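# Stamp the form's colored field, then return the stamp

## Task

Place the stamp flat onto the colored field of the form and push it fully down so it leaves a print. The print must be clean (not smeared, not doubled) and no part of it may land on the form outside the field. Afterwards return the stamp to its original spot on the mat, standing upright, so that it stays there without the robot holding it. Finally open the gripper and move the arms away.

## Robot and tools

Robot: two six-joint arms with parallel-jaw grippers, named left_arm and right_arm. The names do not refer to image sides. Bases in the scene frame: left_arm at (+0.038, +0.301, 0) m, quat_wxyz (+0.996, 0, 0, +0.091); right_arm at (+0.002, -0.368, 0) m, quat_wxyz (+0.997, 0, 0, +0.083).

Scene frame: origin on the table top midway between the arms. +x points out across the table, +z points up, and left_arm sits on the +y side. All positions are in metres and all quaternions are w-first (qw, qx, qy, qz). Gripper frame: fingers point along its +z and close along its y. The reported end_effector_position is the point between the pads when closed, roughly 2 cm short of the fingertips. Closing pushes the tips about 10 mm further along +z. The reported hand position may be a little off, more so at long reach.

Row layout (used by both motion tools): one flat list of 16 numbers covering both arms, always all 16 even if one arm is idle: left x, y, z, qw, qx, qy, qz, opening, then right x, y, z, qw, qx, qy, qz, opening. x, y, z and the quaternion are an absolute target pose for that gripper in the scene frame, not an offset. Opening runs from -1 (closed) to +1 (fully open, 0.084 m). To keep an arm still, resend exactly the pose from the last result taken before it stopped, plus its desired opening; to hold an orientation, repeat the same quaternion every row rather than copying a drifted reported one.

execute_actions(actions): a list of actions; each action is a list of up to 15 rows, one row per 1/30 s step, and a short action repeats its last row to fill 15 steps. An empty list just returns state and images. Each step the command is clipped to within 70 mm and 16 degrees of the measured pose, so a distant target needs several actions; after an action the arm only continues to its last clipped pose. An action is rejected for both arms if any target lies more than 0.6 m from that gripper's start position along any of its own axes. A malformed action, or a first action failing that check, rejects the whole call and nothing moves.

move(target, speed, blocking): target is one 16-number row as above (absolute poses). Each gripper travels a straight line to its pose; both paths finish together, lasting 0.5 to 10 s, and are cut off at 10 s. speed is the path top speed in m/s, 0.002 to 0.5 (default 0.25); rotation is capped at twice that in rad/s. Openings are applied at the start. Paths ignore obstacles and the other arm, and grippers may lag, wander or overshoot the speed, especially with a nearly straight arm. Faster moves and targets placed deeper past a contact hit and press harder, so approach the stamp and form slowly and aim only slightly below contact. blocking=false returns after 0.5 s while motion continues; until a result shows it ended, use wait or stop before any new move or execute_actions. The result adds a move: line giving the ending (done, off_target, moving, held, fault) and any limits (paced = the sent pose was clipped; held = a check blocked some steps, after which the arm may jump faster), plus each gripper's distance from its target. If only one arm is named, the other finished fine.

wait(seconds): 0 to 10 s, arms hold their last command; returns early if a running move ends. stop(): brakes the running move; needs braking room, fingers keep moving. zoom_image(camera, region): camera is cam_left_wrist or cam_right_wrist (each 504x504); region is [x0, y0, x1, y1] in pixels from the top-left, at most 504 by 504. read_manual(section): only "licences"; it does not move anything. finished_scene(scene): give the current scene number; it ends the scene irreversibly and reports success. Replying without a tool call also ends everything.

Result lines: the state line lists each gripper's pose and velocities; Hand target lines show where the controller is currently driving each gripper; pose unreachable means a clearance check altered or blocked that arm's command; HELD in step readings marks steps where an arm's command was held back. grip_measured is the measured finger opening on the command scale.

Gripping: to hold the stamp keep commanding an opening well under grip_measured; lower squeezes harder (about 24 N per pad max, objects up to about 6 cm wide). Resending grip_measured still presses lightly. Fast closes can squeeze excessively. Each wrist camera's optical frame is +z forward, +x right, +y down in the image.

Limits and hazards: joint ranges (rad) base to gripper: waist ±6.283, shoulder ±2.304, elbow -4.224 to 0.061, forearm roll ±6.283, wrist pitch ±2.164, wrist roll ±6.283. Load limits (N m): waist 54, shoulder 54, elbow 45, forearm roll 24.3, wrist pitch 17.1, wrist roll 17.1, including held weight. Exceeding one causes a torque fault: the arm backs off, sits for 10 s and drops the rest of the call. Holding loads heats motors; MOTOR HOT appears at 65 °C and at 80 °C an OVER-TEMPERATURE FAULT brakes that arm until cool. Avoid arm-to-arm collisions, knocking anything off the table, dropping or slipping the stamp, slams and hard pushes. Press the stamp straight down once and lift straight up so the print is neither smeared nor doubled, and release it upright and stable on the mat before clearing away.

Each tool is called after ">>>" as name(argument=value, ...) on one line, values as JSON.

## Session

>>> execute_actions(actions=[])

Scene clock: 0.00 s.
left_arm: end_effector_position=(+0.2688, +0.0618, +0.3405) grip_measured=+1.00 end_effector_quat_wxyz=(+0.141, -0.261, +0.928, +0.224) end_effector_velocity=(-0.000, +0.000, -0.000) end_effector_angular_velocity=(-0.000, +0.000, +0.000) | right_arm: end_effector_position=(+0.3260, -0.1922, +0.1890) grip_measured=+1.00 end_effector_quat_wxyz=(-0.338, +0.714, +0.598, -0.132) end_effector_velocity=(+0.001, +0.000, +0.002) end_effector_angular_velocity=(+0.001, -0.004, -0.000)
Joint positions: left_arm=[-1.254 -0.015 -0.781  0.399 -1.192  1.292  0.084] | right_arm=[ 0.036 -0.484 -0.864  0.527 -1.056 -1.618  0.084]
Joint velocities: left_arm=[ 0.  0.  0. -0.  0. -0.  0.] | right_arm=[ 0.     0.004 -0.     0.    -0.    -0.    -0.   ]
Hand target (left_arm): +0.269, +0.062, +0.341; +0.141, -0.261, +0.928, +0.224
Hand target (right_arm): +0.326, -0.192, +0.189; -0.338, +0.714, +0.598, -0.132

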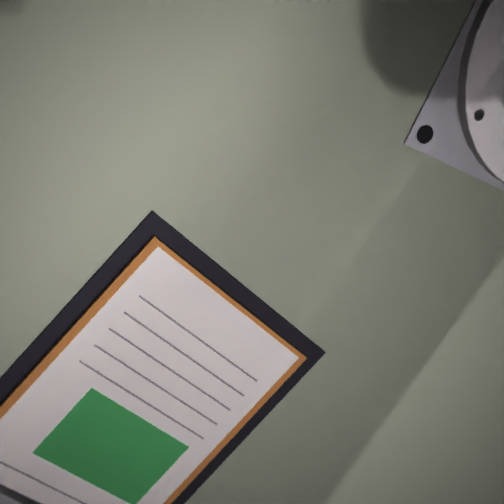

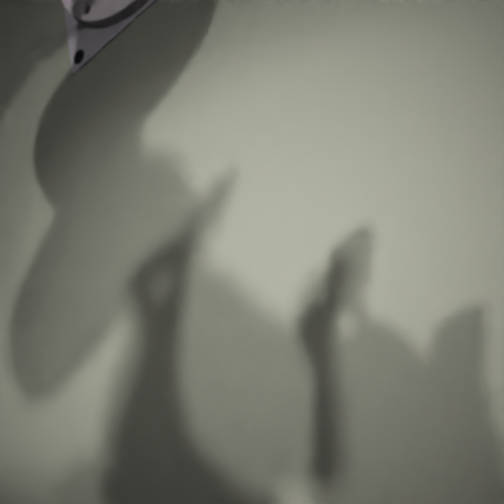

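>>> move(target=[0.5,0.2,0.5,0,0,1,0,1, 0.38,-0.25,0.5,0,1,0,0,1], speed=0.4)

Scene clock: 12.80 s.
left_arm: end_effector_position=(+0.4987, +0.2015, +0.5002) grip_measured=+1.00 end_effector_quat_wxyz=(+0.001, -0.000, +1.000, +0.002) end_effector_velocity=(+0.001, -0.000, +0.002) end_effector_angular_velocity=(-0.005, +0.001, -0.002) | right_arm: end_effector_position=(+0.3792, -0.2503, +0.4999) grip_measured=+1.00 end_effector_quat_wxyz=(+0.000, +1.000, -0.000, +0.000) end_effector_velocity=(+0.000, +0.000, +0.003) end_effector_angular_velocity=(-0.005, -0.004, -0.005)
Joint positions: left_arm=[-0.397 -0.051 -1.264  0.004 -1.212  2.925  0.084] | right_arm=[ 0.136  0.146 -1.074 -0.    -1.22   0.303  0.084]
Joint velocities: left_arm=[ 0.002 -0.004 -0.008 -0.005 -0.004  0.006  0.   ] | right_arm=[ 0.004  0.001 -0.006 -0.006 -0.004  0.011  0.   ]
Hand target (left_arm): +0.499, +0.202, +0.500; +0.001, -0.000, +1.000, +0.001
Hand target (right_arm): +0.379, -0.250, +0.500; +0.000, +1.000, -0.001, +0.000
Off the commanded pose (left_arm): 0.002 m, 0 deg.
Off the commanded pose (right_arm): 0.001 m, 0 deg.
move: done

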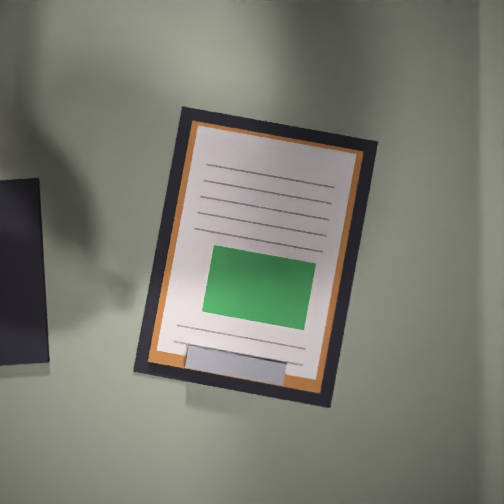

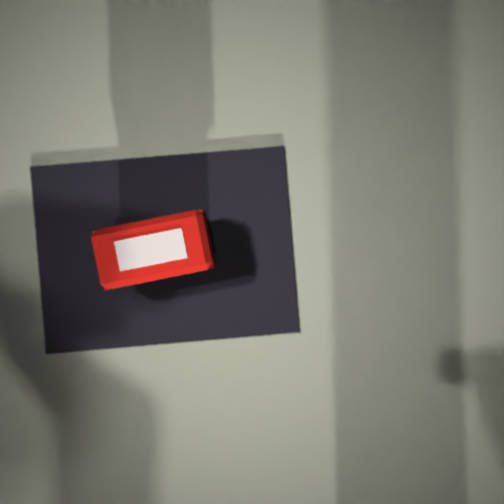

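>>> move(target=[0.531,0.208,0.25,0,0,1,0,1, 0.38,-0.1685,0.28,0,1,0,0,1], speed=0.4)

Scene clock: 23.23 s.
left_arm: end_effector_position=(+0.5318, +0.2077, +0.2503) grip_measured=+1.00 end_effector_quat_wxyz=(+0.000, +0.000, +1.000, -0.000) end_effector_velocity=(+0.000, +0.001, -0.003) end_effector_angular_velocity=(+0.001, +0.003, +0.001) | right_arm: end_effector_position=(+0.3806, -0.1682, +0.2803) grip_measured=+1.00 end_effector_quat_wxyz=(-0.000, +1.000, +0.000, +0.000) end_effector_velocity=(-0.000, +0.000, -0.003) end_effector_angular_velocity=(-0.002, +0.003, +0.000)
Joint positions: left_arm=[-0.369 -0.314 -0.986 -0.001 -0.671  2.956  0.084] | right_arm=[ 0.319 -0.096 -0.801  0.001 -0.704  0.484  0.084]
Joint velocities: left_arm=[ 0.001 -0.005 -0.     0.     0.002  0.     0.   ] | right_arm=[ 0.001 -0.006  0.001 -0.     0.003  0.001  0.   ]
Hand target (left_arm): +0.532, +0.208, +0.250; -0.000, +0.000, +1.000, -0.000
Hand target (right_arm): +0.381, -0.168, +0.280; -0.000, +1.000, +0.000, -0.000
Off the commanded pose (left_arm): 0.001 m, 0 deg.
Off the commanded pose (right_arm): 0.001 m, 0 deg.
move: done; limits=paced

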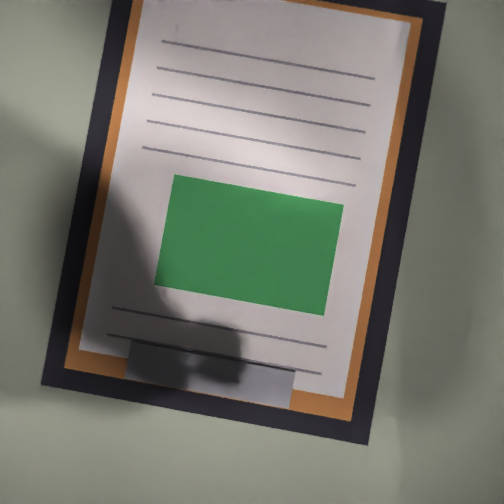

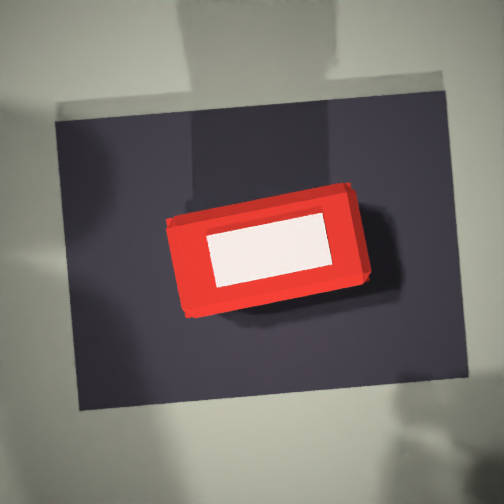

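>>> move(target=[0.4175,0.113,0.164,0.2988,0.641,-0.641,0.2988,1, 0.3,-0.35,0.35,0,1,0,0,1], speed=0.3)

Scene clock: 34.80 s.
left_arm: end_effector_position=(+0.4179, +0.1125, +0.1637) grip_measured=+1.00 end_effector_quat_wxyz=(-0.298, -0.640, +0.641, -0.300) end_effector_velocity=(-0.001, -0.001, -0.000) end_effector_angular_velocity=(-0.007, +0.001, +0.009) | right_arm: end_effector_position=(+0.2999, -0.3501, +0.3498) grip_measured=+1.00 end_effector_quat_wxyz=(+0.000, +1.000, -0.000, -0.000) end_effector_velocity=(-0.000, -0.001, +0.000) end_effector_angular_velocity=(-0.000, +0.001, +0.000)
Joint positions: left_arm=[-0.186 -0.436 -0.594 -1.444 -0.883  2.939  0.084] | right_arm=[-0.107  0.346 -0.579 -0.001 -0.925  0.06   0.084]
Joint velocities: left_arm=[ 0.    -0.001  0.006 -0.015 -0.004  0.008 -0.   ] | right_arm=[-0.004  0.001 -0.    -0.    -0.002 -0.003 -0.   ]
Hand target (left_arm): +0.418, +0.112, +0.164; +0.298, +0.640, -0.641, +0.300
Hand target (right_arm): +0.300, -0.350, +0.350; +0.000, +1.000, -0.000, -0.000
Off the commanded pose (left_arm): 0.001 m, 0 deg.
Off the commanded pose (right_arm): 0.000 m, 0 deg.
move: done

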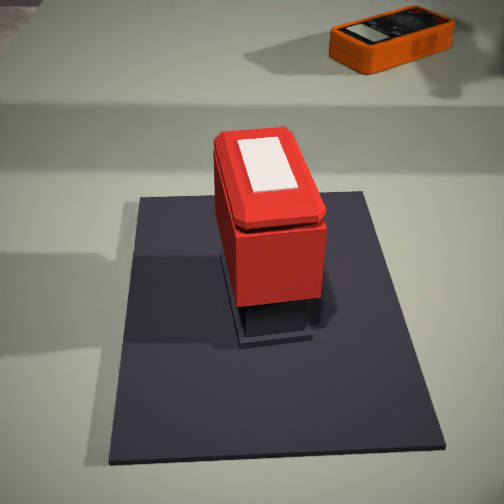

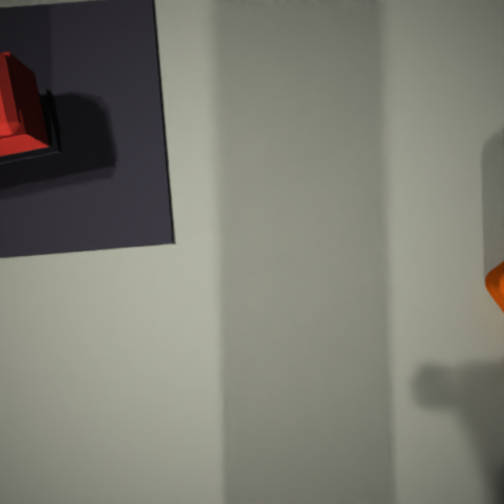

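>>> move(target=[0.4936,-0.2014,0.25,0,0.6307,0.776,0,1, 0.25,-0.5,0.3,0,1,0,0,1], speed=0.3)

Scene clock: 62.57 s.
left_arm: end_effector_position=(+0.4944, -0.2012, +0.2508) grip_measured=+1.00 end_effector_quat_wxyz=(-0.001, +0.630, +0.776, -0.001) end_effector_velocity=(+0.001, -0.001, +0.001) end_effector_angular_velocity=(-0.000, -0.006, -0.011) | right_arm: end_effector_position=(+0.2502, -0.5000, +0.3000) grip_measured=+1.00 end_effector_quat_wxyz=(+0.000, +1.000, +0.000, -0.000) end_effector_velocity=(+0.001, -0.001, +0.000) end_effector_angular_velocity=(-0.001, -0.003, +0.000)
Joint positions: left_arm=[-1.014 -0.722 -1.589 -0.003 -0.868  3.676  0.084] | right_arm=[-0.656  0.339 -0.465 -0.001 -0.805 -0.489  0.084]
Joint velocities: left_arm=[-0.002 -0.001 -0.003  0.006  0.002  0.005 -0.   ] | right_arm=[-0.002 -0.001 -0.002 -0.     0.002 -0.003 -0.   ]
Hand target (left_arm): +0.494, -0.201, +0.251; -0.001, +0.631, +0.776, -0.001
Hand target (right_arm): +0.250, -0.500, +0.300; +0.000, +1.000, +0.000, -0.000
Off the commanded pose (left_arm): 0.001 m, 0 deg.
Off the commanded pose (right_arm): 0.000 m, 0 deg.
move: done

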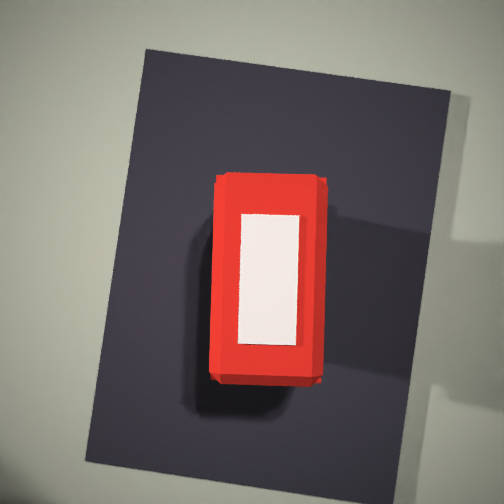

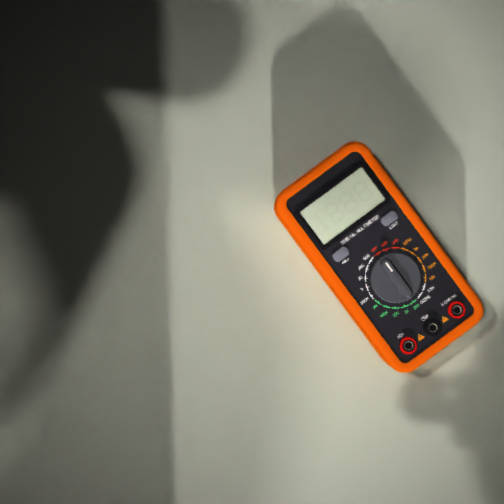

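>>> move(target=[0.456,-0.151,0.15,0,0.6394,0.7688,0,1, 0.25,-0.5,0.3,0,1,0,0,1], speed=0.3)

Scene clock: 70.67 s.
left_arm: end_effector_position=(+0.4562, -0.1517, +0.1502) grip_measured=+1.00 end_effector_quat_wxyz=(+0.000, +0.640, +0.769, -0.000) end_effector_velocity=(-0.001, +0.001, -0.003) end_effector_angular_velocity=(+0.001, +0.001, -0.002) | right_arm: end_effector_position=(+0.2500, -0.5000, +0.3000) grip_measured=+1.00 end_effector_quat_wxyz=(+0.000, +1.000, +0.000, -0.000) end_effector_velocity=(+0.000, -0.000, +0.001) end_effector_angular_velocity=(-0.000, -0.001, -0.001)
Joint positions: left_arm=[-1.007 -0.704 -1.304 -0.001 -0.6    3.705  0.084] | right_arm=[-0.657  0.34  -0.465  0.    -0.805 -0.49   0.084]
Joint velocities: left_arm=[-0.001 -0.001  0.006  0.     0.006  0.001 -0.   ] | right_arm=[ 0.     0.001 -0.001  0.    -0.001  0.     0.   ]
Hand target (left_arm): +0.456, -0.151, +0.150; -0.000, +0.640, +0.769, -0.000
Hand target (right_arm): +0.250, -0.500, +0.300; -0.000, +1.000, +0.000, -0.000
Off the commanded pose (left_arm): 0.001 m, 0 deg.
Off the commanded pose (right_arm): 0.000 m, 0 deg.
move: done

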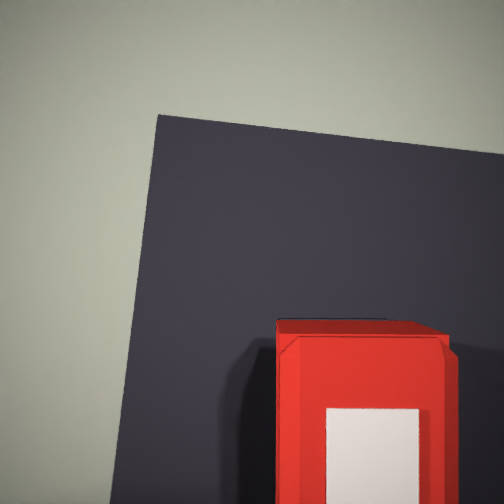

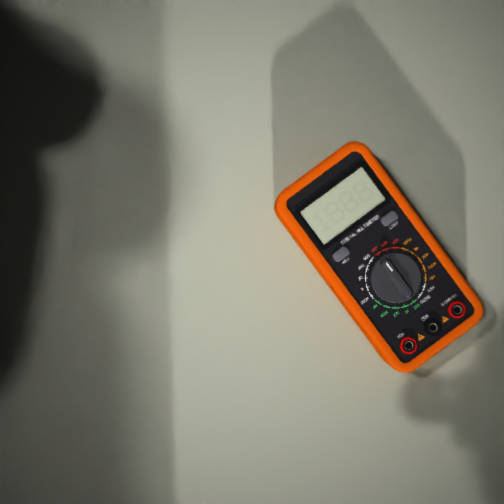

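>>> move(target=[0.456,-0.151,0.07,0,0.6394,0.7688,0,1, 0.25,-0.5,0.3,0,1,0,0,1], speed=0.1)

>>> move(target=[0.456,-0.151,0.07,0,0.6394,0.7688,0,-0.2, 0.25,-0.5,0.3,0,1,0,0,1])

Scene clock: 75.17 s.
left_arm: end_effector_position=(+0.4562, -0.1513, +0.0702) grip_measured=+1.00 end_effector_quat_wxyz=(+0.000, +0.639, +0.769, -0.000) end_effector_velocity=(+0.000, -0.000, -0.002) end_effector_angular_velocity=(+0.001, +0.001, -0.000) | right_arm: end_effector_position=(+0.2500, -0.5000, +0.3000) grip_measured=+1.00 end_effector_quat_wxyz=(+0.000, +1.000, -0.000, +0.000) end_effector_velocity=(+0.000, -0.000, +0.001) end_effector_angular_velocity=(-0.001, -0.002, -0.000)
Joint positions: left_arm=[-1.007 -0.835 -1.307 -0.001 -0.472  3.705  0.084] | right_arm=[-0.657  0.34  -0.465  0.    -0.805 -0.49   0.084]
Joint velocities: left_arm=[-0.    -0.005 -0.002  0.     0.002 -0.    -0.   ] | right_arm=[ 0.     0.002 -0.     0.    -0.     0.    -0.   ]
Hand target (left_arm): +0.456, -0.151, +0.070; -0.000, +0.639, +0.769, -0.000
Hand target (right_arm): +0.250, -0.500, +0.300; -0.000, +1.000, +0.000, -0.000
Off the commanded pose (left_arm): 0.000 m, 0 deg.
Off the commanded pose (right_arm): 0.000 m, 0 deg.
move: done

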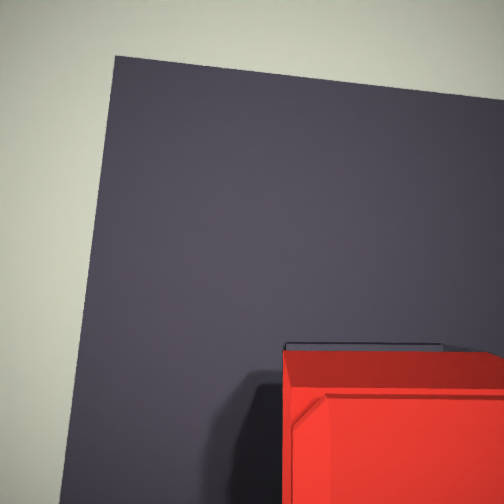

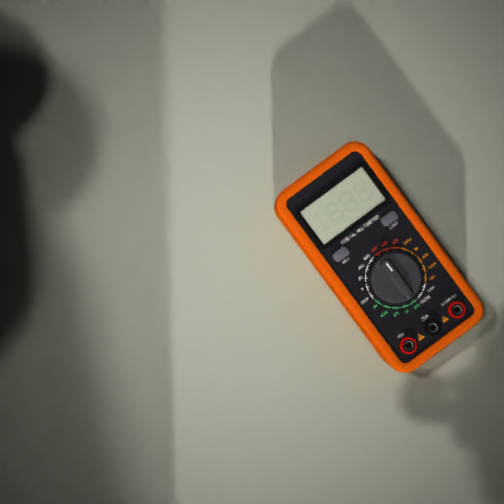

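Scene clock: 75.87 s.
left_arm: end_effector_position=(+0.4561, -0.1511, +0.0701) grip_measured=+0.07 end_effector_quat_wxyz=(+0.000, +0.639, +0.769, -0.000) end_effector_velocity=(+0.000, -0.001, +0.000) end_effector_angular_velocity=(-0.001, -0.000, +0.001) | right_arm: end_effector_position=(+0.2500, -0.5000, +0.3000) grip_measured=+1.00 end_effector_quat_wxyz=(-0.000, +1.000, +0.000, -0.000) end_effector_velocity=(-0.000, +0.000, -0.000) end_effector_angular_velocity=(+0.001, +0.001, -0.001)
Joint positions: left_arm=[-1.007 -0.835 -1.307 -0.    -0.472  3.705  0.047] | right_arm=[-0.657  0.34  -0.465  0.    -0.805 -0.49   0.084]
Joint velocities: left_arm=[-0.    -0.    -0.001 -0.001  0.001 -0.     0.   ] | right_arm=[-0.    -0.     0.     0.    -0.001  0.001  0.   ]
Hand target (left_arm): +0.456, -0.151, +0.070; -0.000, +0.639, +0.769, -0.000
Hand target (right_arm): +0.250, -0.500, +0.300; +0.000, +1.000, -0.000, -0.000
Off the commanded pose (left_arm): 0.000 m, 0 deg.
Off the commanded pose (right_arm): 0.000 m, 0 deg.
move: done

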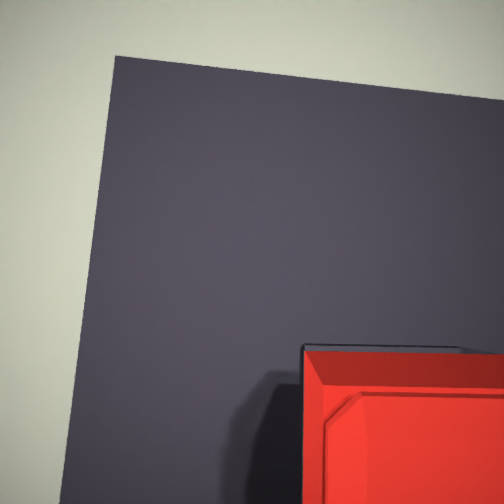

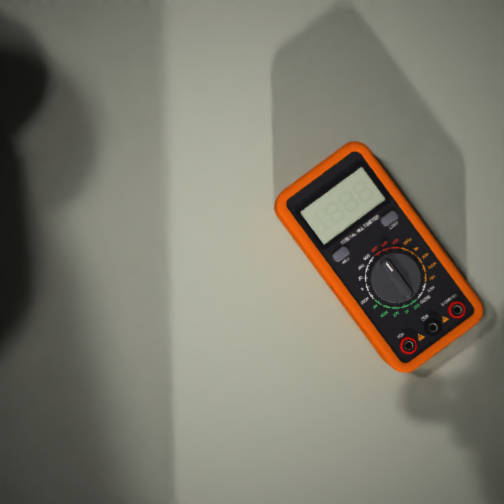

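>>> move(target=[0.456,-0.151,0.12,0,0.6394,0.7688,0,-0.6, 0.25,-0.5,0.3,0,1,0,0,1], speed=0.15)

>>> move(target=[0.462,0.174,0.11,0,0.7666,0.6421,0,-0.6, 0.25,-0.5,0.3,0,1,0,0,1], speed=0.25)

Scene clock: 81.70 s.
left_arm: end_effector_position=(+0.4559, -0.1508, +0.1197) grip_measured=+0.07 end_effector_quat_wxyz=(-0.000, +0.639, +0.769, +0.000) end_effector_velocity=(-0.000, -0.001, +0.002) end_effector_angular_velocity=(-0.001, -0.001, -0.001) | right_arm: end_effector_position=(+0.2500, -0.5000, +0.3000) grip_measured=+1.00 end_effector_quat_wxyz=(-0.000, +1.000, -0.000, -0.000) end_effector_velocity=(+0.001, -0.000, +0.001) end_effector_angular_velocity=(-0.001, -0.003, -0.000)
Joint positions: left_arm=[-1.007 -0.75  -1.299  0.    -0.549  3.704  0.047] | right_arm=[-0.657  0.34  -0.465  0.    -0.805 -0.49   0.084]
Joint velocities: left_arm=[-0.001  0.004 -0.     0.    -0.003 -0.    -0.   ] | right_arm=[ 0.     0.001 -0.001  0.001  0.001 -0.    -0.   ]
Hand target (left_arm): +0.456, -0.151, +0.120; +0.000, +0.639, +0.769, +0.000
Hand target (right_arm): +0.250, -0.500, +0.300; -0.000, +1.000, +0.000, -0.000
Off the commanded pose (left_arm): 0.000 m, 0 deg.
Off the commanded pose (right_arm): 0.000 m, 0 deg.
move: done

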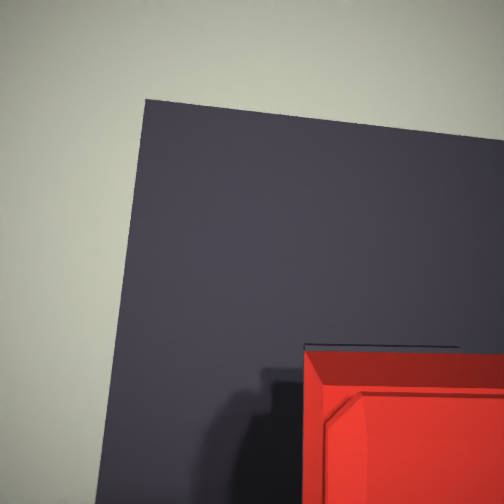

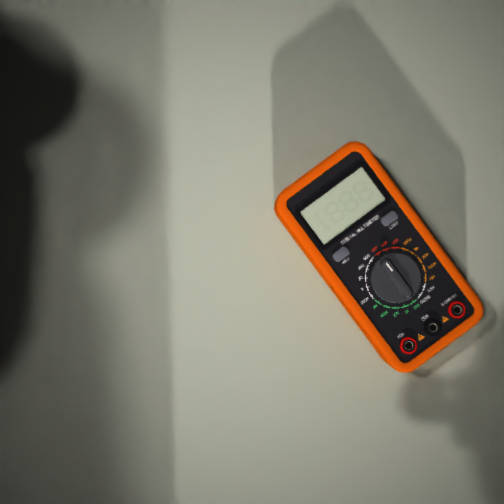

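Scene clock: 83.60 s.
left_arm: end_effector_position=(+0.4614, +0.1742, +0.1095) grip_measured=+0.07 end_effector_quat_wxyz=(-0.001, +0.767, +0.642, +0.001) end_effector_velocity=(+0.001, +0.002, +0.001) end_effector_angular_velocity=(-0.012, +0.003, -0.006) | right_arm: end_effector_position=(+0.2500, -0.5000, +0.3000) grip_measured=+1.00 end_effector_quat_wxyz=(+0.000, +1.000, -0.000, +0.000) end_effector_velocity=(-0.001, +0.000, -0.000) end_effector_angular_velocity=(+0.001, +0.002, -0.000)
Joint positions: left_arm=[-0.475 -0.453 -0.76   0.009 -0.307  4.588  0.047] | right_arm=[-0.657  0.34  -0.465  0.    -0.805 -0.49   0.084]
Joint velocities: left_arm=[ 0.011  0.    -0.002 -0.041 -0.002  0.057 -0.   ] | right_arm=[-0.     0.     0.001  0.    -0.001 -0.     0.   ]
Hand target (left_arm): +0.461, +0.174, +0.110; -0.000, +0.767, +0.642, +0.000
Hand target (right_arm): +0.250, -0.500, +0.300; -0.000, +1.000, +0.000, +0.000
Off the commanded pose (left_arm): 0.001 m, 0 deg.
Off the commanded pose (right_arm): 0.000 m, 0 deg.
move: done

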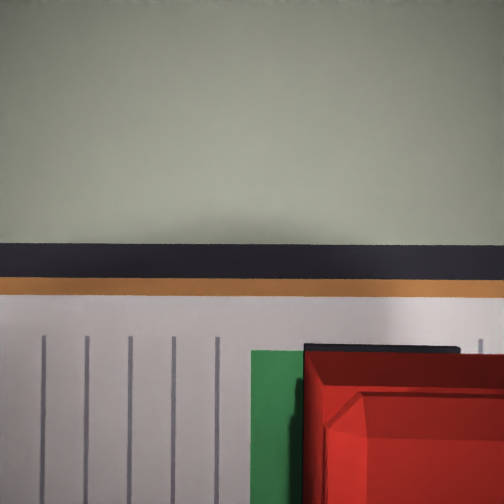

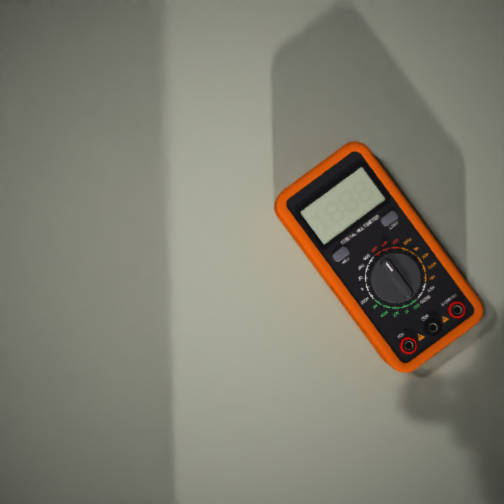

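>>> move(target=[0.4665,0.1625,0.088,0,0.7666,0.6421,0,-0.6, 0.25,-0.5,0.3,0,1,0,0,1], speed=0.1)

>>> zoom_image(camera="cam_left_wrist", region=[240,300,504,400])

Scene clock: 88.90 s.
left_arm: end_effector_position=(+0.4666, +0.1625, +0.0882) grip_measured=+0.07 end_effector_quat_wxyz=(+0.000, +0.767, +0.642, -0.000) end_effector_velocity=(+0.001, -0.001, -0.001) end_effector_angular_velocity=(-0.000, -0.001, +0.000) | right_arm: end_effector_position=(+0.2500, -0.5000, +0.3000) grip_measured=+1.00 end_effector_quat_wxyz=(-0.000, +1.000, +0.000, -0.000) end_effector_velocity=(+0.001, -0.000, +0.001) end_effector_angular_velocity=(-0.001, -0.002, +0.001)
Joint positions: left_arm=[-0.495 -0.516 -0.787 -0.001 -0.27   4.576  0.047] | right_arm=[-0.657  0.34  -0.465  0.    -0.805 -0.49   0.084]
Joint velocities: left_arm=[-0.001 -0.005 -0.004  0.     0.002 -0.002  0.   ] | right_arm=[ 0.    -0.    -0.001 -0.001  0.001 -0.    -0.   ]
Hand target (left_arm): +0.467, +0.162, +0.088; +0.000, +0.767, +0.642, -0.000
Hand target (right_arm): +0.250, -0.500, +0.300; +0.000, +1.000, +0.000, -0.000
Off the commanded pose (left_arm): 0.000 m, 0 deg.
Off the commanded pose (right_arm): 0.000 m, 0 deg.
move: done

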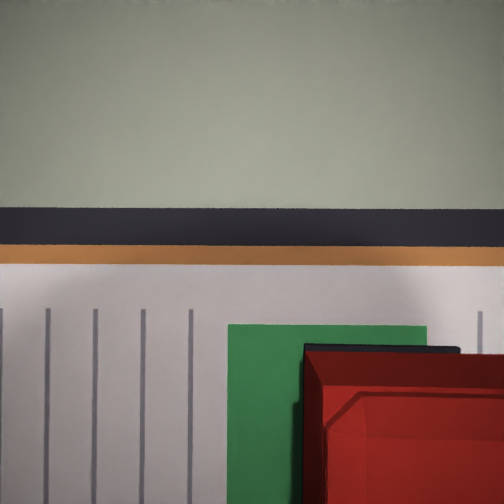

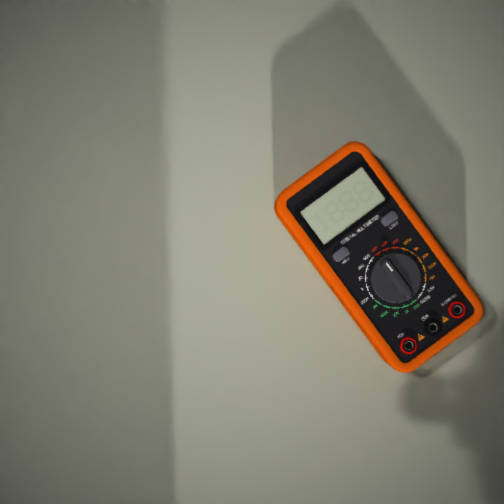

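Region (240, 300, 504, 400) of cam_left_wrist's 504x504 image, scaled by 1.909, with more detail than that image has; it fills the top 191 rows of this view, and the rest is white.

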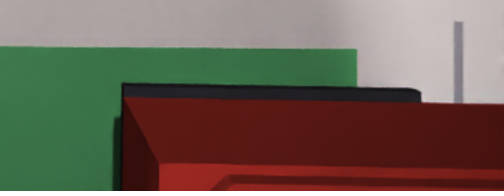

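>>> move(target=[0.452,0.1651,0.085,0,0.7632,0.6461,0,-0.6, 0.25,-0.5,0.3,0,1,0,0,1], speed=0.1)

>>> zoom_image(camera="cam_left_wrist", region=[240,300,504,400])

Scene clock: 96.43 s.
left_arm: end_effector_position=(+0.4522, +0.1650, +0.0850) grip_measured=+0.07 end_effector_quat_wxyz=(+0.000, +0.763, +0.646, -0.000) end_effector_velocity=(-0.001, +0.001, -0.000) end_effector_angular_velocity=(+0.000, -0.001, +0.001) | right_arm: end_effector_position=(+0.2500, -0.5000, +0.3000) grip_measured=+1.00 end_effector_quat_wxyz=(-0.000, +1.000, -0.000, -0.000) end_effector_velocity=(+0.000, -0.000, +0.001) end_effector_angular_velocity=(-0.001, -0.001, +0.000)
Joint positions: left_arm=[-0.5   -0.501 -0.747 -0.    -0.246  4.561  0.047] | right_arm=[-0.657  0.34  -0.465  0.    -0.805 -0.49   0.084]
Joint velocities: left_arm=[-0.     0.002  0.005  0.003  0.003 -0.004 -0.   ] | right_arm=[-0.     0.001 -0.001 -0.    -0.    -0.     0.   ]
Hand target (left_arm): +0.452, +0.165, +0.085; +0.000, +0.763, +0.646, -0.000
Hand target (right_arm): +0.250, -0.500, +0.300; -0.000, +1.000, +0.000, +0.000
Off the commanded pose (left_arm): 0.000 m, 0 deg.
Off the commanded pose (right_arm): 0.000 m, 0 deg.
move: done

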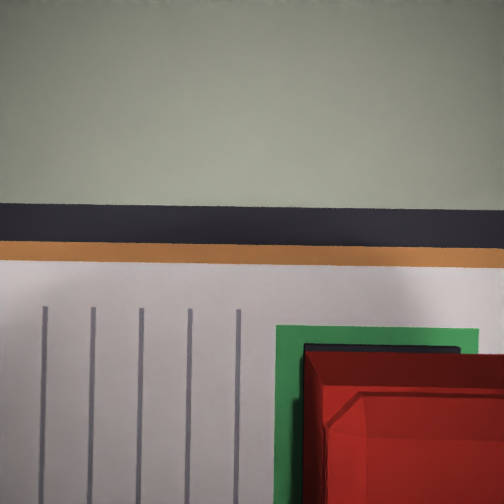

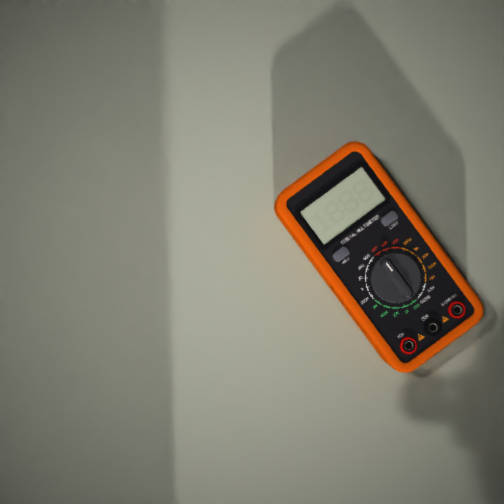

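Region (240, 300, 504, 400) of cam_left_wrist's 504x504 image, scaled by 1.909, with more detail than that image has; it fills the top 191 rows of this view, and the rest is white.

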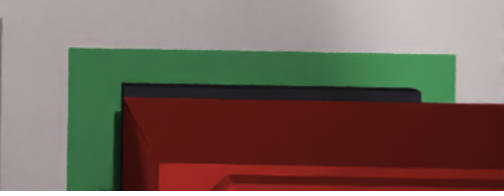

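>>> move(target=[0.4522,0.166,0.076,0,0.7632,0.6461,0,-0.8, 0.25,-0.5,0.3,0,1,0,0,1], speed=0.03)

>>> zoom_image(camera="cam_left_wrist", region=[240,300,504,400])

Scene clock: 101.03 s.
left_arm: end_effector_position=(+0.4522, +0.1660, +0.0761) grip_measured=+0.07 end_effector_quat_wxyz=(+0.000, +0.763, +0.646, -0.000) end_effector_velocity=(-0.000, +0.000, -0.002) end_effector_angular_velocity=(-0.000, +0.001, +0.002) | right_arm: end_effector_position=(+0.2500, -0.5000, +0.3000) grip_measured=+1.00 end_effector_quat_wxyz=(-0.000, +1.000, +0.000, -0.000) end_effector_velocity=(-0.000, +0.000, -0.001) end_effector_angular_velocity=(+0.001, +0.002, -0.000)
Joint positions: left_arm=[-0.498 -0.522 -0.748 -0.    -0.226  4.563  0.047] | right_arm=[-0.657  0.34  -0.465  0.    -0.805 -0.49   0.084]
Joint velocities: left_arm=[ 0.001 -0.004 -0.    -0.002  0.003  0.    -0.   ] | right_arm=[ 0.    -0.001  0.001 -0.    -0.     0.     0.   ]
Hand target (left_arm): +0.452, +0.166, +0.076; +0.000, +0.763, +0.646, -0.000
Hand target (right_arm): +0.250, -0.500, +0.300; -0.000, +1.000, +0.000, +0.000
Off the commanded pose (left_arm): 0.000 m, 0 deg.
Off the commanded pose (right_arm): 0.000 m, 0 deg.
move: done

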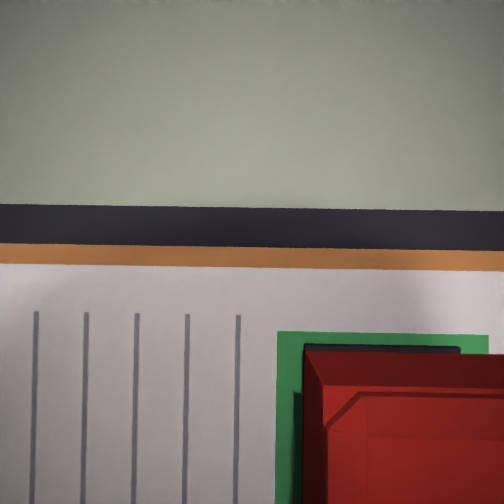

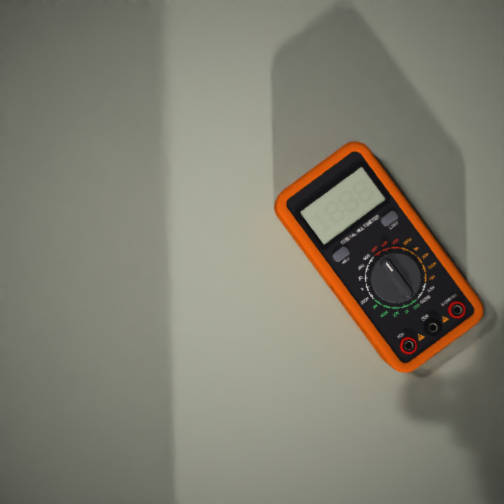

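Region (240, 300, 504, 400) of cam_left_wrist's 504x504 image, scaled by 1.909, with more detail than that image has; it fills the top 191 rows of this view, and the rest is white.

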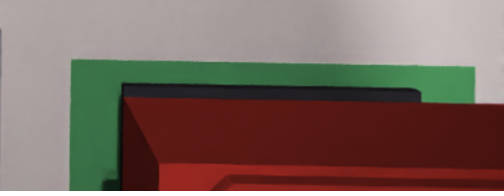

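>>> move(target=[0.4522,0.166,0.055,0,0.7632,0.6461,0,-0.8, 0.25,-0.5,0.3,0,1,0,0,1], speed=0.02)

Scene clock: 103.57 s.
left_arm: end_effector_position=(+0.4522, +0.1659, +0.0552) grip_measured=+0.07 end_effector_quat_wxyz=(+0.000, +0.763, +0.646, -0.000) end_effector_velocity=(-0.001, +0.000, -0.002) end_effector_angular_velocity=(-0.000, +0.001, +0.003) | right_arm: end_effector_position=(+0.2500, -0.5000, +0.3000) grip_measured=+1.00 end_effector_quat_wxyz=(-0.000, +1.000, +0.000, -0.000) end_effector_velocity=(-0.000, +0.000, -0.000) end_effector_angular_velocity=(+0.001, +0.001, -0.001)
Joint positions: left_arm=[-0.498 -0.574 -0.756 -0.    -0.182  4.563  0.047] | right_arm=[-0.657  0.34  -0.465  0.    -0.805 -0.49   0.084]
Joint velocities: left_arm=[ 0.001 -0.005  0.    -0.002  0.004 -0.    -0.   ] | right_arm=[ 0.     0.     0.001  0.001 -0.001  0.    -0.   ]
Hand target (left_arm): +0.452, +0.166, +0.055; +0.000, +0.763, +0.646, -0.000
Hand target (right_arm): +0.250, -0.500, +0.300; +0.000, +1.000, -0.000, -0.000
Off the commanded pose (left_arm): 0.000 m, 0 deg.
Off the commanded pose (right_arm): 0.000 m, 0 deg.
move: done

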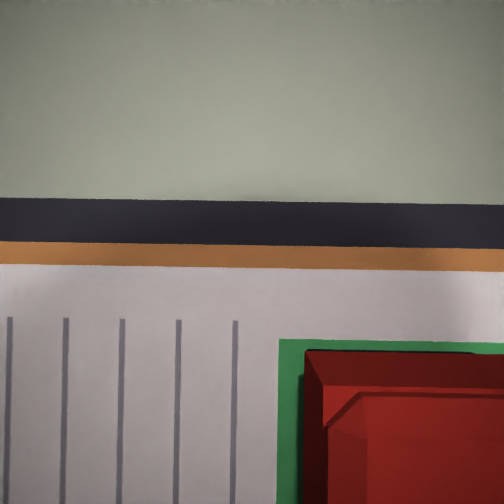

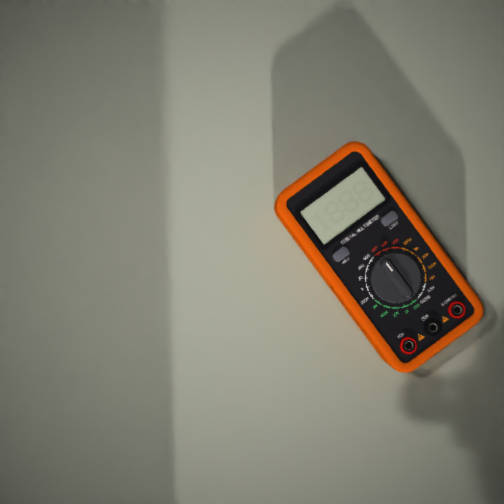

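>>> move(target=[0.4522,0.166,0.042,0,0.7632,0.6461,0,-0.8, 0.25,-0.5,0.3,0,1,0,0,1], speed=0.02)

Scene clock: 106.03 s.
left_arm: end_effector_position=(+0.4523, +0.1659, +0.0426) grip_measured=+0.07 end_effector_quat_wxyz=(-0.000, +0.763, +0.646, -0.000) end_effector_velocity=(-0.000, +0.001, -0.004) end_effector_angular_velocity=(-0.000, -0.001, +0.002) | right_arm: end_effector_position=(+0.2500, -0.5000, +0.3000) grip_measured=+1.00 end_effector_quat_wxyz=(-0.000, +1.000, +0.000, -0.000) end_effector_velocity=(+0.001, -0.000, +0.000) end_effector_angular_velocity=(-0.001, -0.001, -0.000)
Joint positions: left_arm=[-0.498 -0.606 -0.762 -0.    -0.156  4.563  0.047] | right_arm=[-0.657  0.34  -0.465  0.    -0.805 -0.49   0.084]
Joint velocities: left_arm=[ 0.002 -0.01   0.     0.     0.011 -0.     0.   ] | right_arm=[ 0.    -0.001 -0.001 -0.     0.001  0.    -0.   ]
Hand target (left_arm): +0.452, +0.166, +0.042; +0.000, +0.763, +0.646, -0.000
Hand target (right_arm): +0.250, -0.500, +0.300; -0.000, +1.000, +0.000, +0.000
Off the commanded pose (left_arm): 0.001 m, 0 deg.
Off the commanded pose (right_arm): 0.000 m, 0 deg.
move: done

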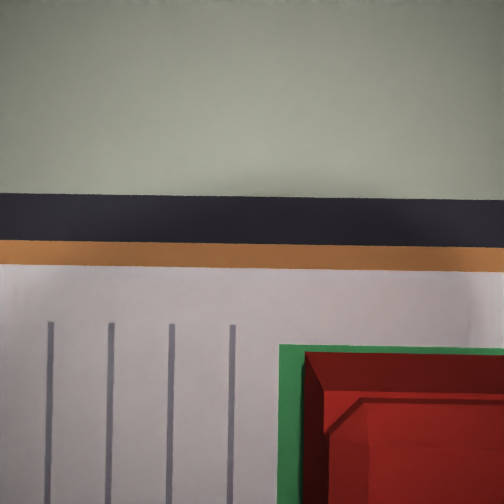

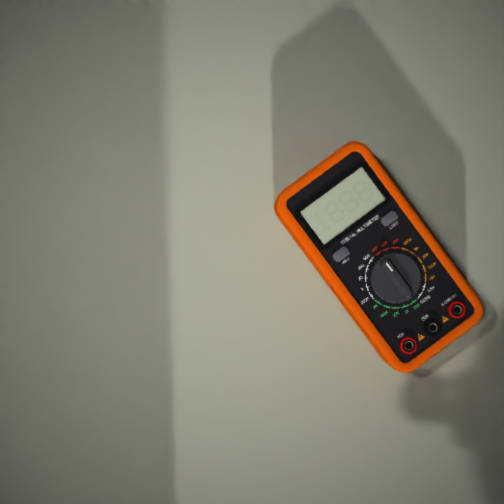

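>>> zoom_image(camera="cam_left_wrist", region=[270,320,400,450])

>>> move(target=[0.4522,0.166,0.039,0,0.7632,0.6461,0,-1, 0.25,-0.5,0.3,0,1,0,0,1], speed=0.01)

>>> zoom_image(camera="cam_left_wrist", region=[270,320,400,450])

Region (270, 320, 400, 450) of cam_left_wrist's 504x504 image, scaled by 3.877, with more detail than that image has.

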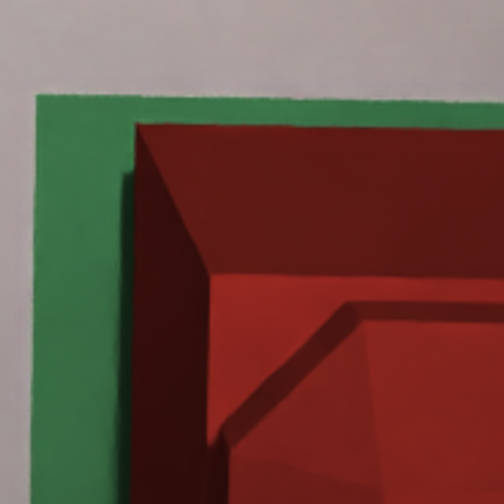

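Scene clock: 110.10 s.
left_arm: end_effector_position=(+0.4522, +0.1660, +0.0391) grip_measured=+0.07 end_effector_quat_wxyz=(+0.000, +0.763, +0.646, +0.000) end_effector_velocity=(-0.000, -0.000, -0.001) end_effector_angular_velocity=(+0.000, +0.001, -0.002) | right_arm: end_effector_position=(+0.2500, -0.5000, +0.3000) grip_measured=+1.00 end_effector_quat_wxyz=(-0.000, +1.000, -0.000, -0.000) end_effector_velocity=(-0.000, +0.000, -0.001) end_effector_angular_velocity=(+0.001, +0.002, -0.000)
Joint positions: left_arm=[-0.498 -0.614 -0.763 -0.    -0.149  4.563  0.047] | right_arm=[-0.657  0.34  -0.465  0.    -0.805 -0.49   0.084]
Joint velocities: left_arm=[-0.001 -0.003  0.     0.001  0.002 -0.     0.   ] | right_arm=[-0.    -0.002  0.     0.    -0.     0.     0.   ]
Hand target (left_arm): +0.452, +0.166, +0.039; +0.000, +0.763, +0.646, -0.000
Hand target (right_arm): +0.250, -0.500, +0.300; +0.000, +1.000, -0.000, -0.000
Off the commanded pose (left_arm): 0.000 m, 0 deg.
Off the commanded pose (right_arm): 0.000 m, 0 deg.
move: done

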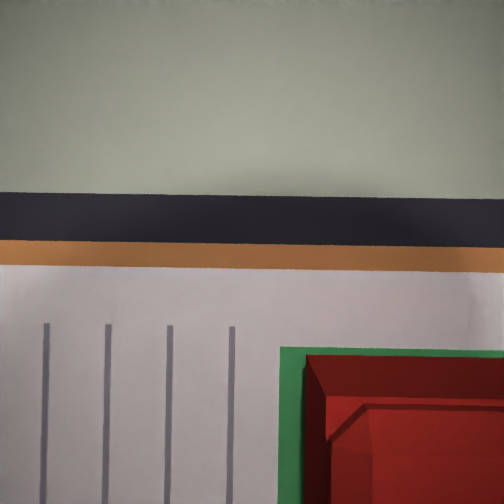

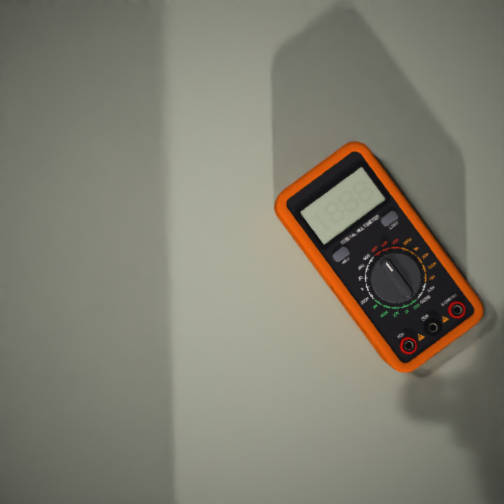

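Region (270, 320, 400, 450) of cam_left_wrist's 504x504 image, scaled by 3.877, with more detail than that image has.

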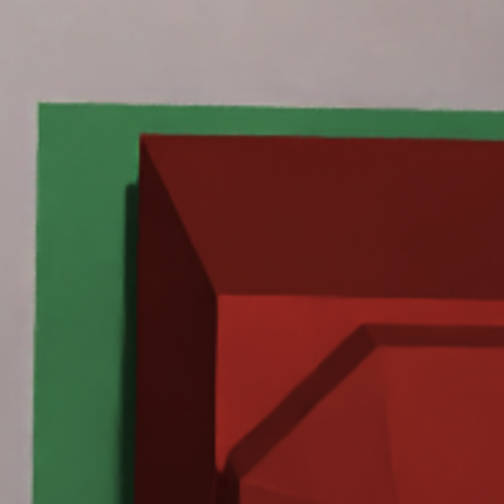

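>>> move(target=[0.4522,0.166,0.09,0,0.7632,0.6461,0,-0.8, 0.25,-0.5,0.3,0,1,0,0,1], speed=0.04)

>>> move(target=[0.4522,0.166,0.13,0,0.7632,0.6461,0,-0.8, 0.25,-0.5,0.3,0,1,0,0,1], speed=0.15)

>>> move(target=[0.451,-0.152,0.11,0,0.6394,0.7688,0,-0.8, 0.25,-0.5,0.3,0,1,0,0,1], speed=0.25)

Scene clock: 114.67 s.
left_arm: end_effector_position=(+0.4520, +0.1661, +0.0899) grip_measured=+0.07 end_effector_quat_wxyz=(-0.000, +0.763, +0.646, +0.000) end_effector_velocity=(-0.001, +0.000, +0.001) end_effector_angular_velocity=(+0.001, +0.002, -0.000) | right_arm: end_effector_position=(+0.2500, -0.5000, +0.3000) grip_measured=+1.00 end_effector_quat_wxyz=(-0.000, +1.000, -0.000, -0.000) end_effector_velocity=(-0.000, +0.000, -0.000) end_effector_angular_velocity=(+0.000, +0.001, -0.000)
Joint positions: left_arm=[-0.498 -0.488 -0.745  0.001 -0.256  4.562  0.047] | right_arm=[-0.657  0.34  -0.465  0.    -0.805 -0.49   0.084]
Joint velocities: left_arm=[-0.     0.004  0.001  0.    -0.005 -0.     0.   ] | right_arm=[-0.    -0.     0.    -0.    -0.001  0.     0.   ]
Hand target (left_arm): +0.452, +0.166, +0.090; -0.000, +0.763, +0.646, +0.000
Hand target (right_arm): +0.250, -0.500, +0.300; -0.000, +1.000, +0.000, +0.000
Off the commanded pose (left_arm): 0.000 m, 0 deg.
Off the commanded pose (right_arm): 0.000 m, 0 deg.
move: done

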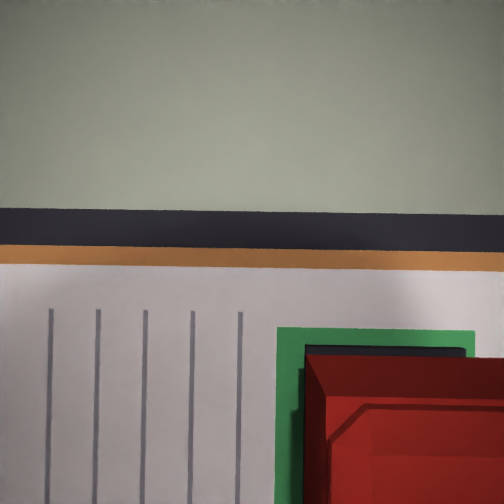

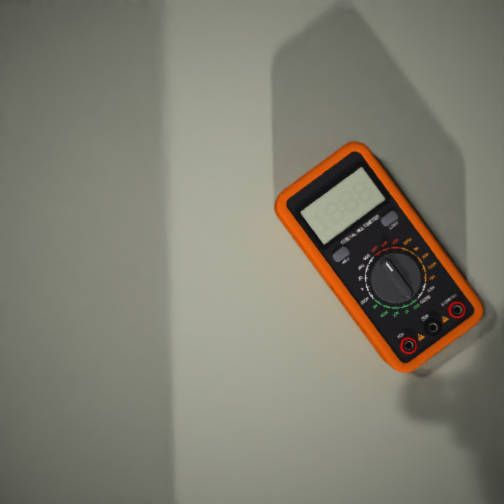

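Scene clock: 115.57 s.
left_arm: end_effector_position=(+0.4520, +0.1661, +0.1298) grip_measured=+0.07 end_effector_quat_wxyz=(-0.000, +0.763, +0.646, +0.000) end_effector_velocity=(+0.000, +0.000, +0.002) end_effector_angular_velocity=(+0.000, -0.000, -0.001) | right_arm: end_effector_position=(+0.2500, -0.5000, +0.3000) grip_measured=+1.00 end_effector_quat_wxyz=(+0.000, +1.000, -0.000, +0.000) end_effector_velocity=(+0.000, -0.000, +0.000) end_effector_angular_velocity=(+0.001, +0.001, +0.000)
Joint positions: left_arm=[-0.498 -0.395 -0.742  0.001 -0.347  4.562  0.047] | right_arm=[-0.657  0.34  -0.465  0.    -0.805 -0.49   0.084]
Joint velocities: left_arm=[ 0.     0.004 -0.     0.001 -0.004  0.     0.   ] | right_arm=[-0.    -0.002 -0.001  0.    -0.001 -0.    -0.   ]
Hand target (left_arm): +0.452, +0.166, +0.130; -0.000, +0.763, +0.646, +0.000
Hand target (right_arm): +0.250, -0.500, +0.300; +0.000, +1.000, -0.000, -0.000
Off the commanded pose (left_arm): 0.000 m, 0 deg.
Off the commanded pose (right_arm): 0.000 m, 0 deg.
move: done

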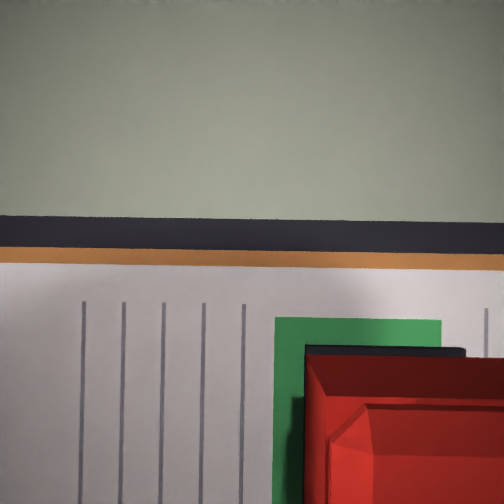

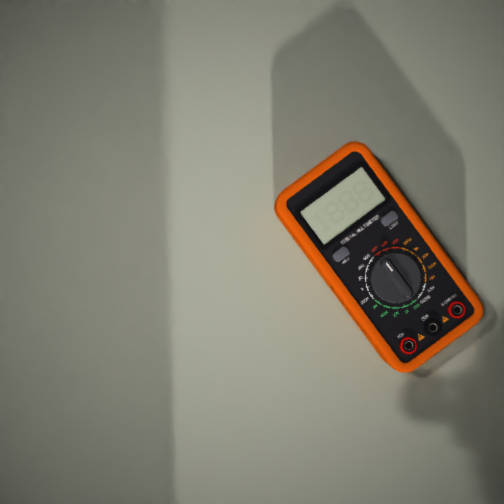

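Scene clock: 117.47 s.
left_arm: end_effector_position=(+0.4517, -0.1522, +0.1105) grip_measured=+0.07 end_effector_quat_wxyz=(+0.000, +0.639, +0.769, -0.001) end_effector_velocity=(+0.001, -0.003, +0.000) end_effector_angular_velocity=(+0.002, -0.002, +0.001) | right_arm: end_effector_position=(+0.2500, -0.5000, +0.3000) grip_measured=+1.00 end_effector_quat_wxyz=(+0.000, +1.000, -0.000, -0.000) end_effector_velocity=(-0.000, -0.000, -0.000) end_effector_angular_velocity=(-0.001, -0.000, +0.000)
Joint positions: left_arm=[-1.013 -0.761 -1.292 -0.002 -0.53   3.701  0.047] | right_arm=[-0.657  0.34  -0.465  0.    -0.805 -0.49   0.084]
Joint velocities: left_arm=[-0.003 -0.005 -0.009  0.006 -0.004 -0.01  -0.   ] | right_arm=[-0.     0.001  0.001 -0.001  0.001  0.     0.   ]
Hand target (left_arm): +0.452, -0.152, +0.110; +0.000, +0.639, +0.769, -0.001
Hand target (right_arm): +0.250, -0.500, +0.300; -0.000, +1.000, +0.000, -0.000
Off the commanded pose (left_arm): 0.001 m, 0 deg.
Off the commanded pose (right_arm): 0.000 m, 0 deg.
move: done

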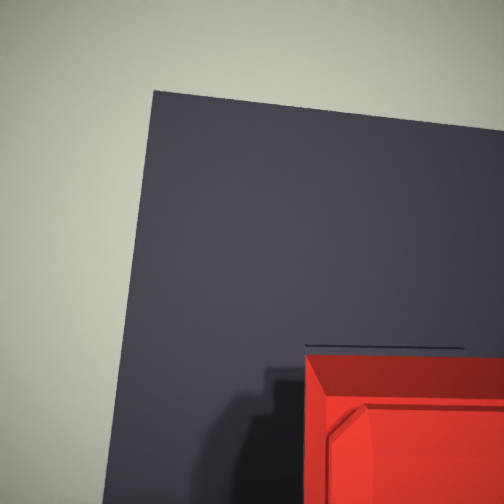

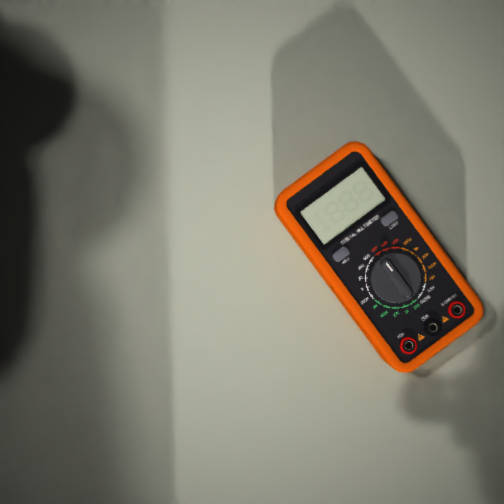

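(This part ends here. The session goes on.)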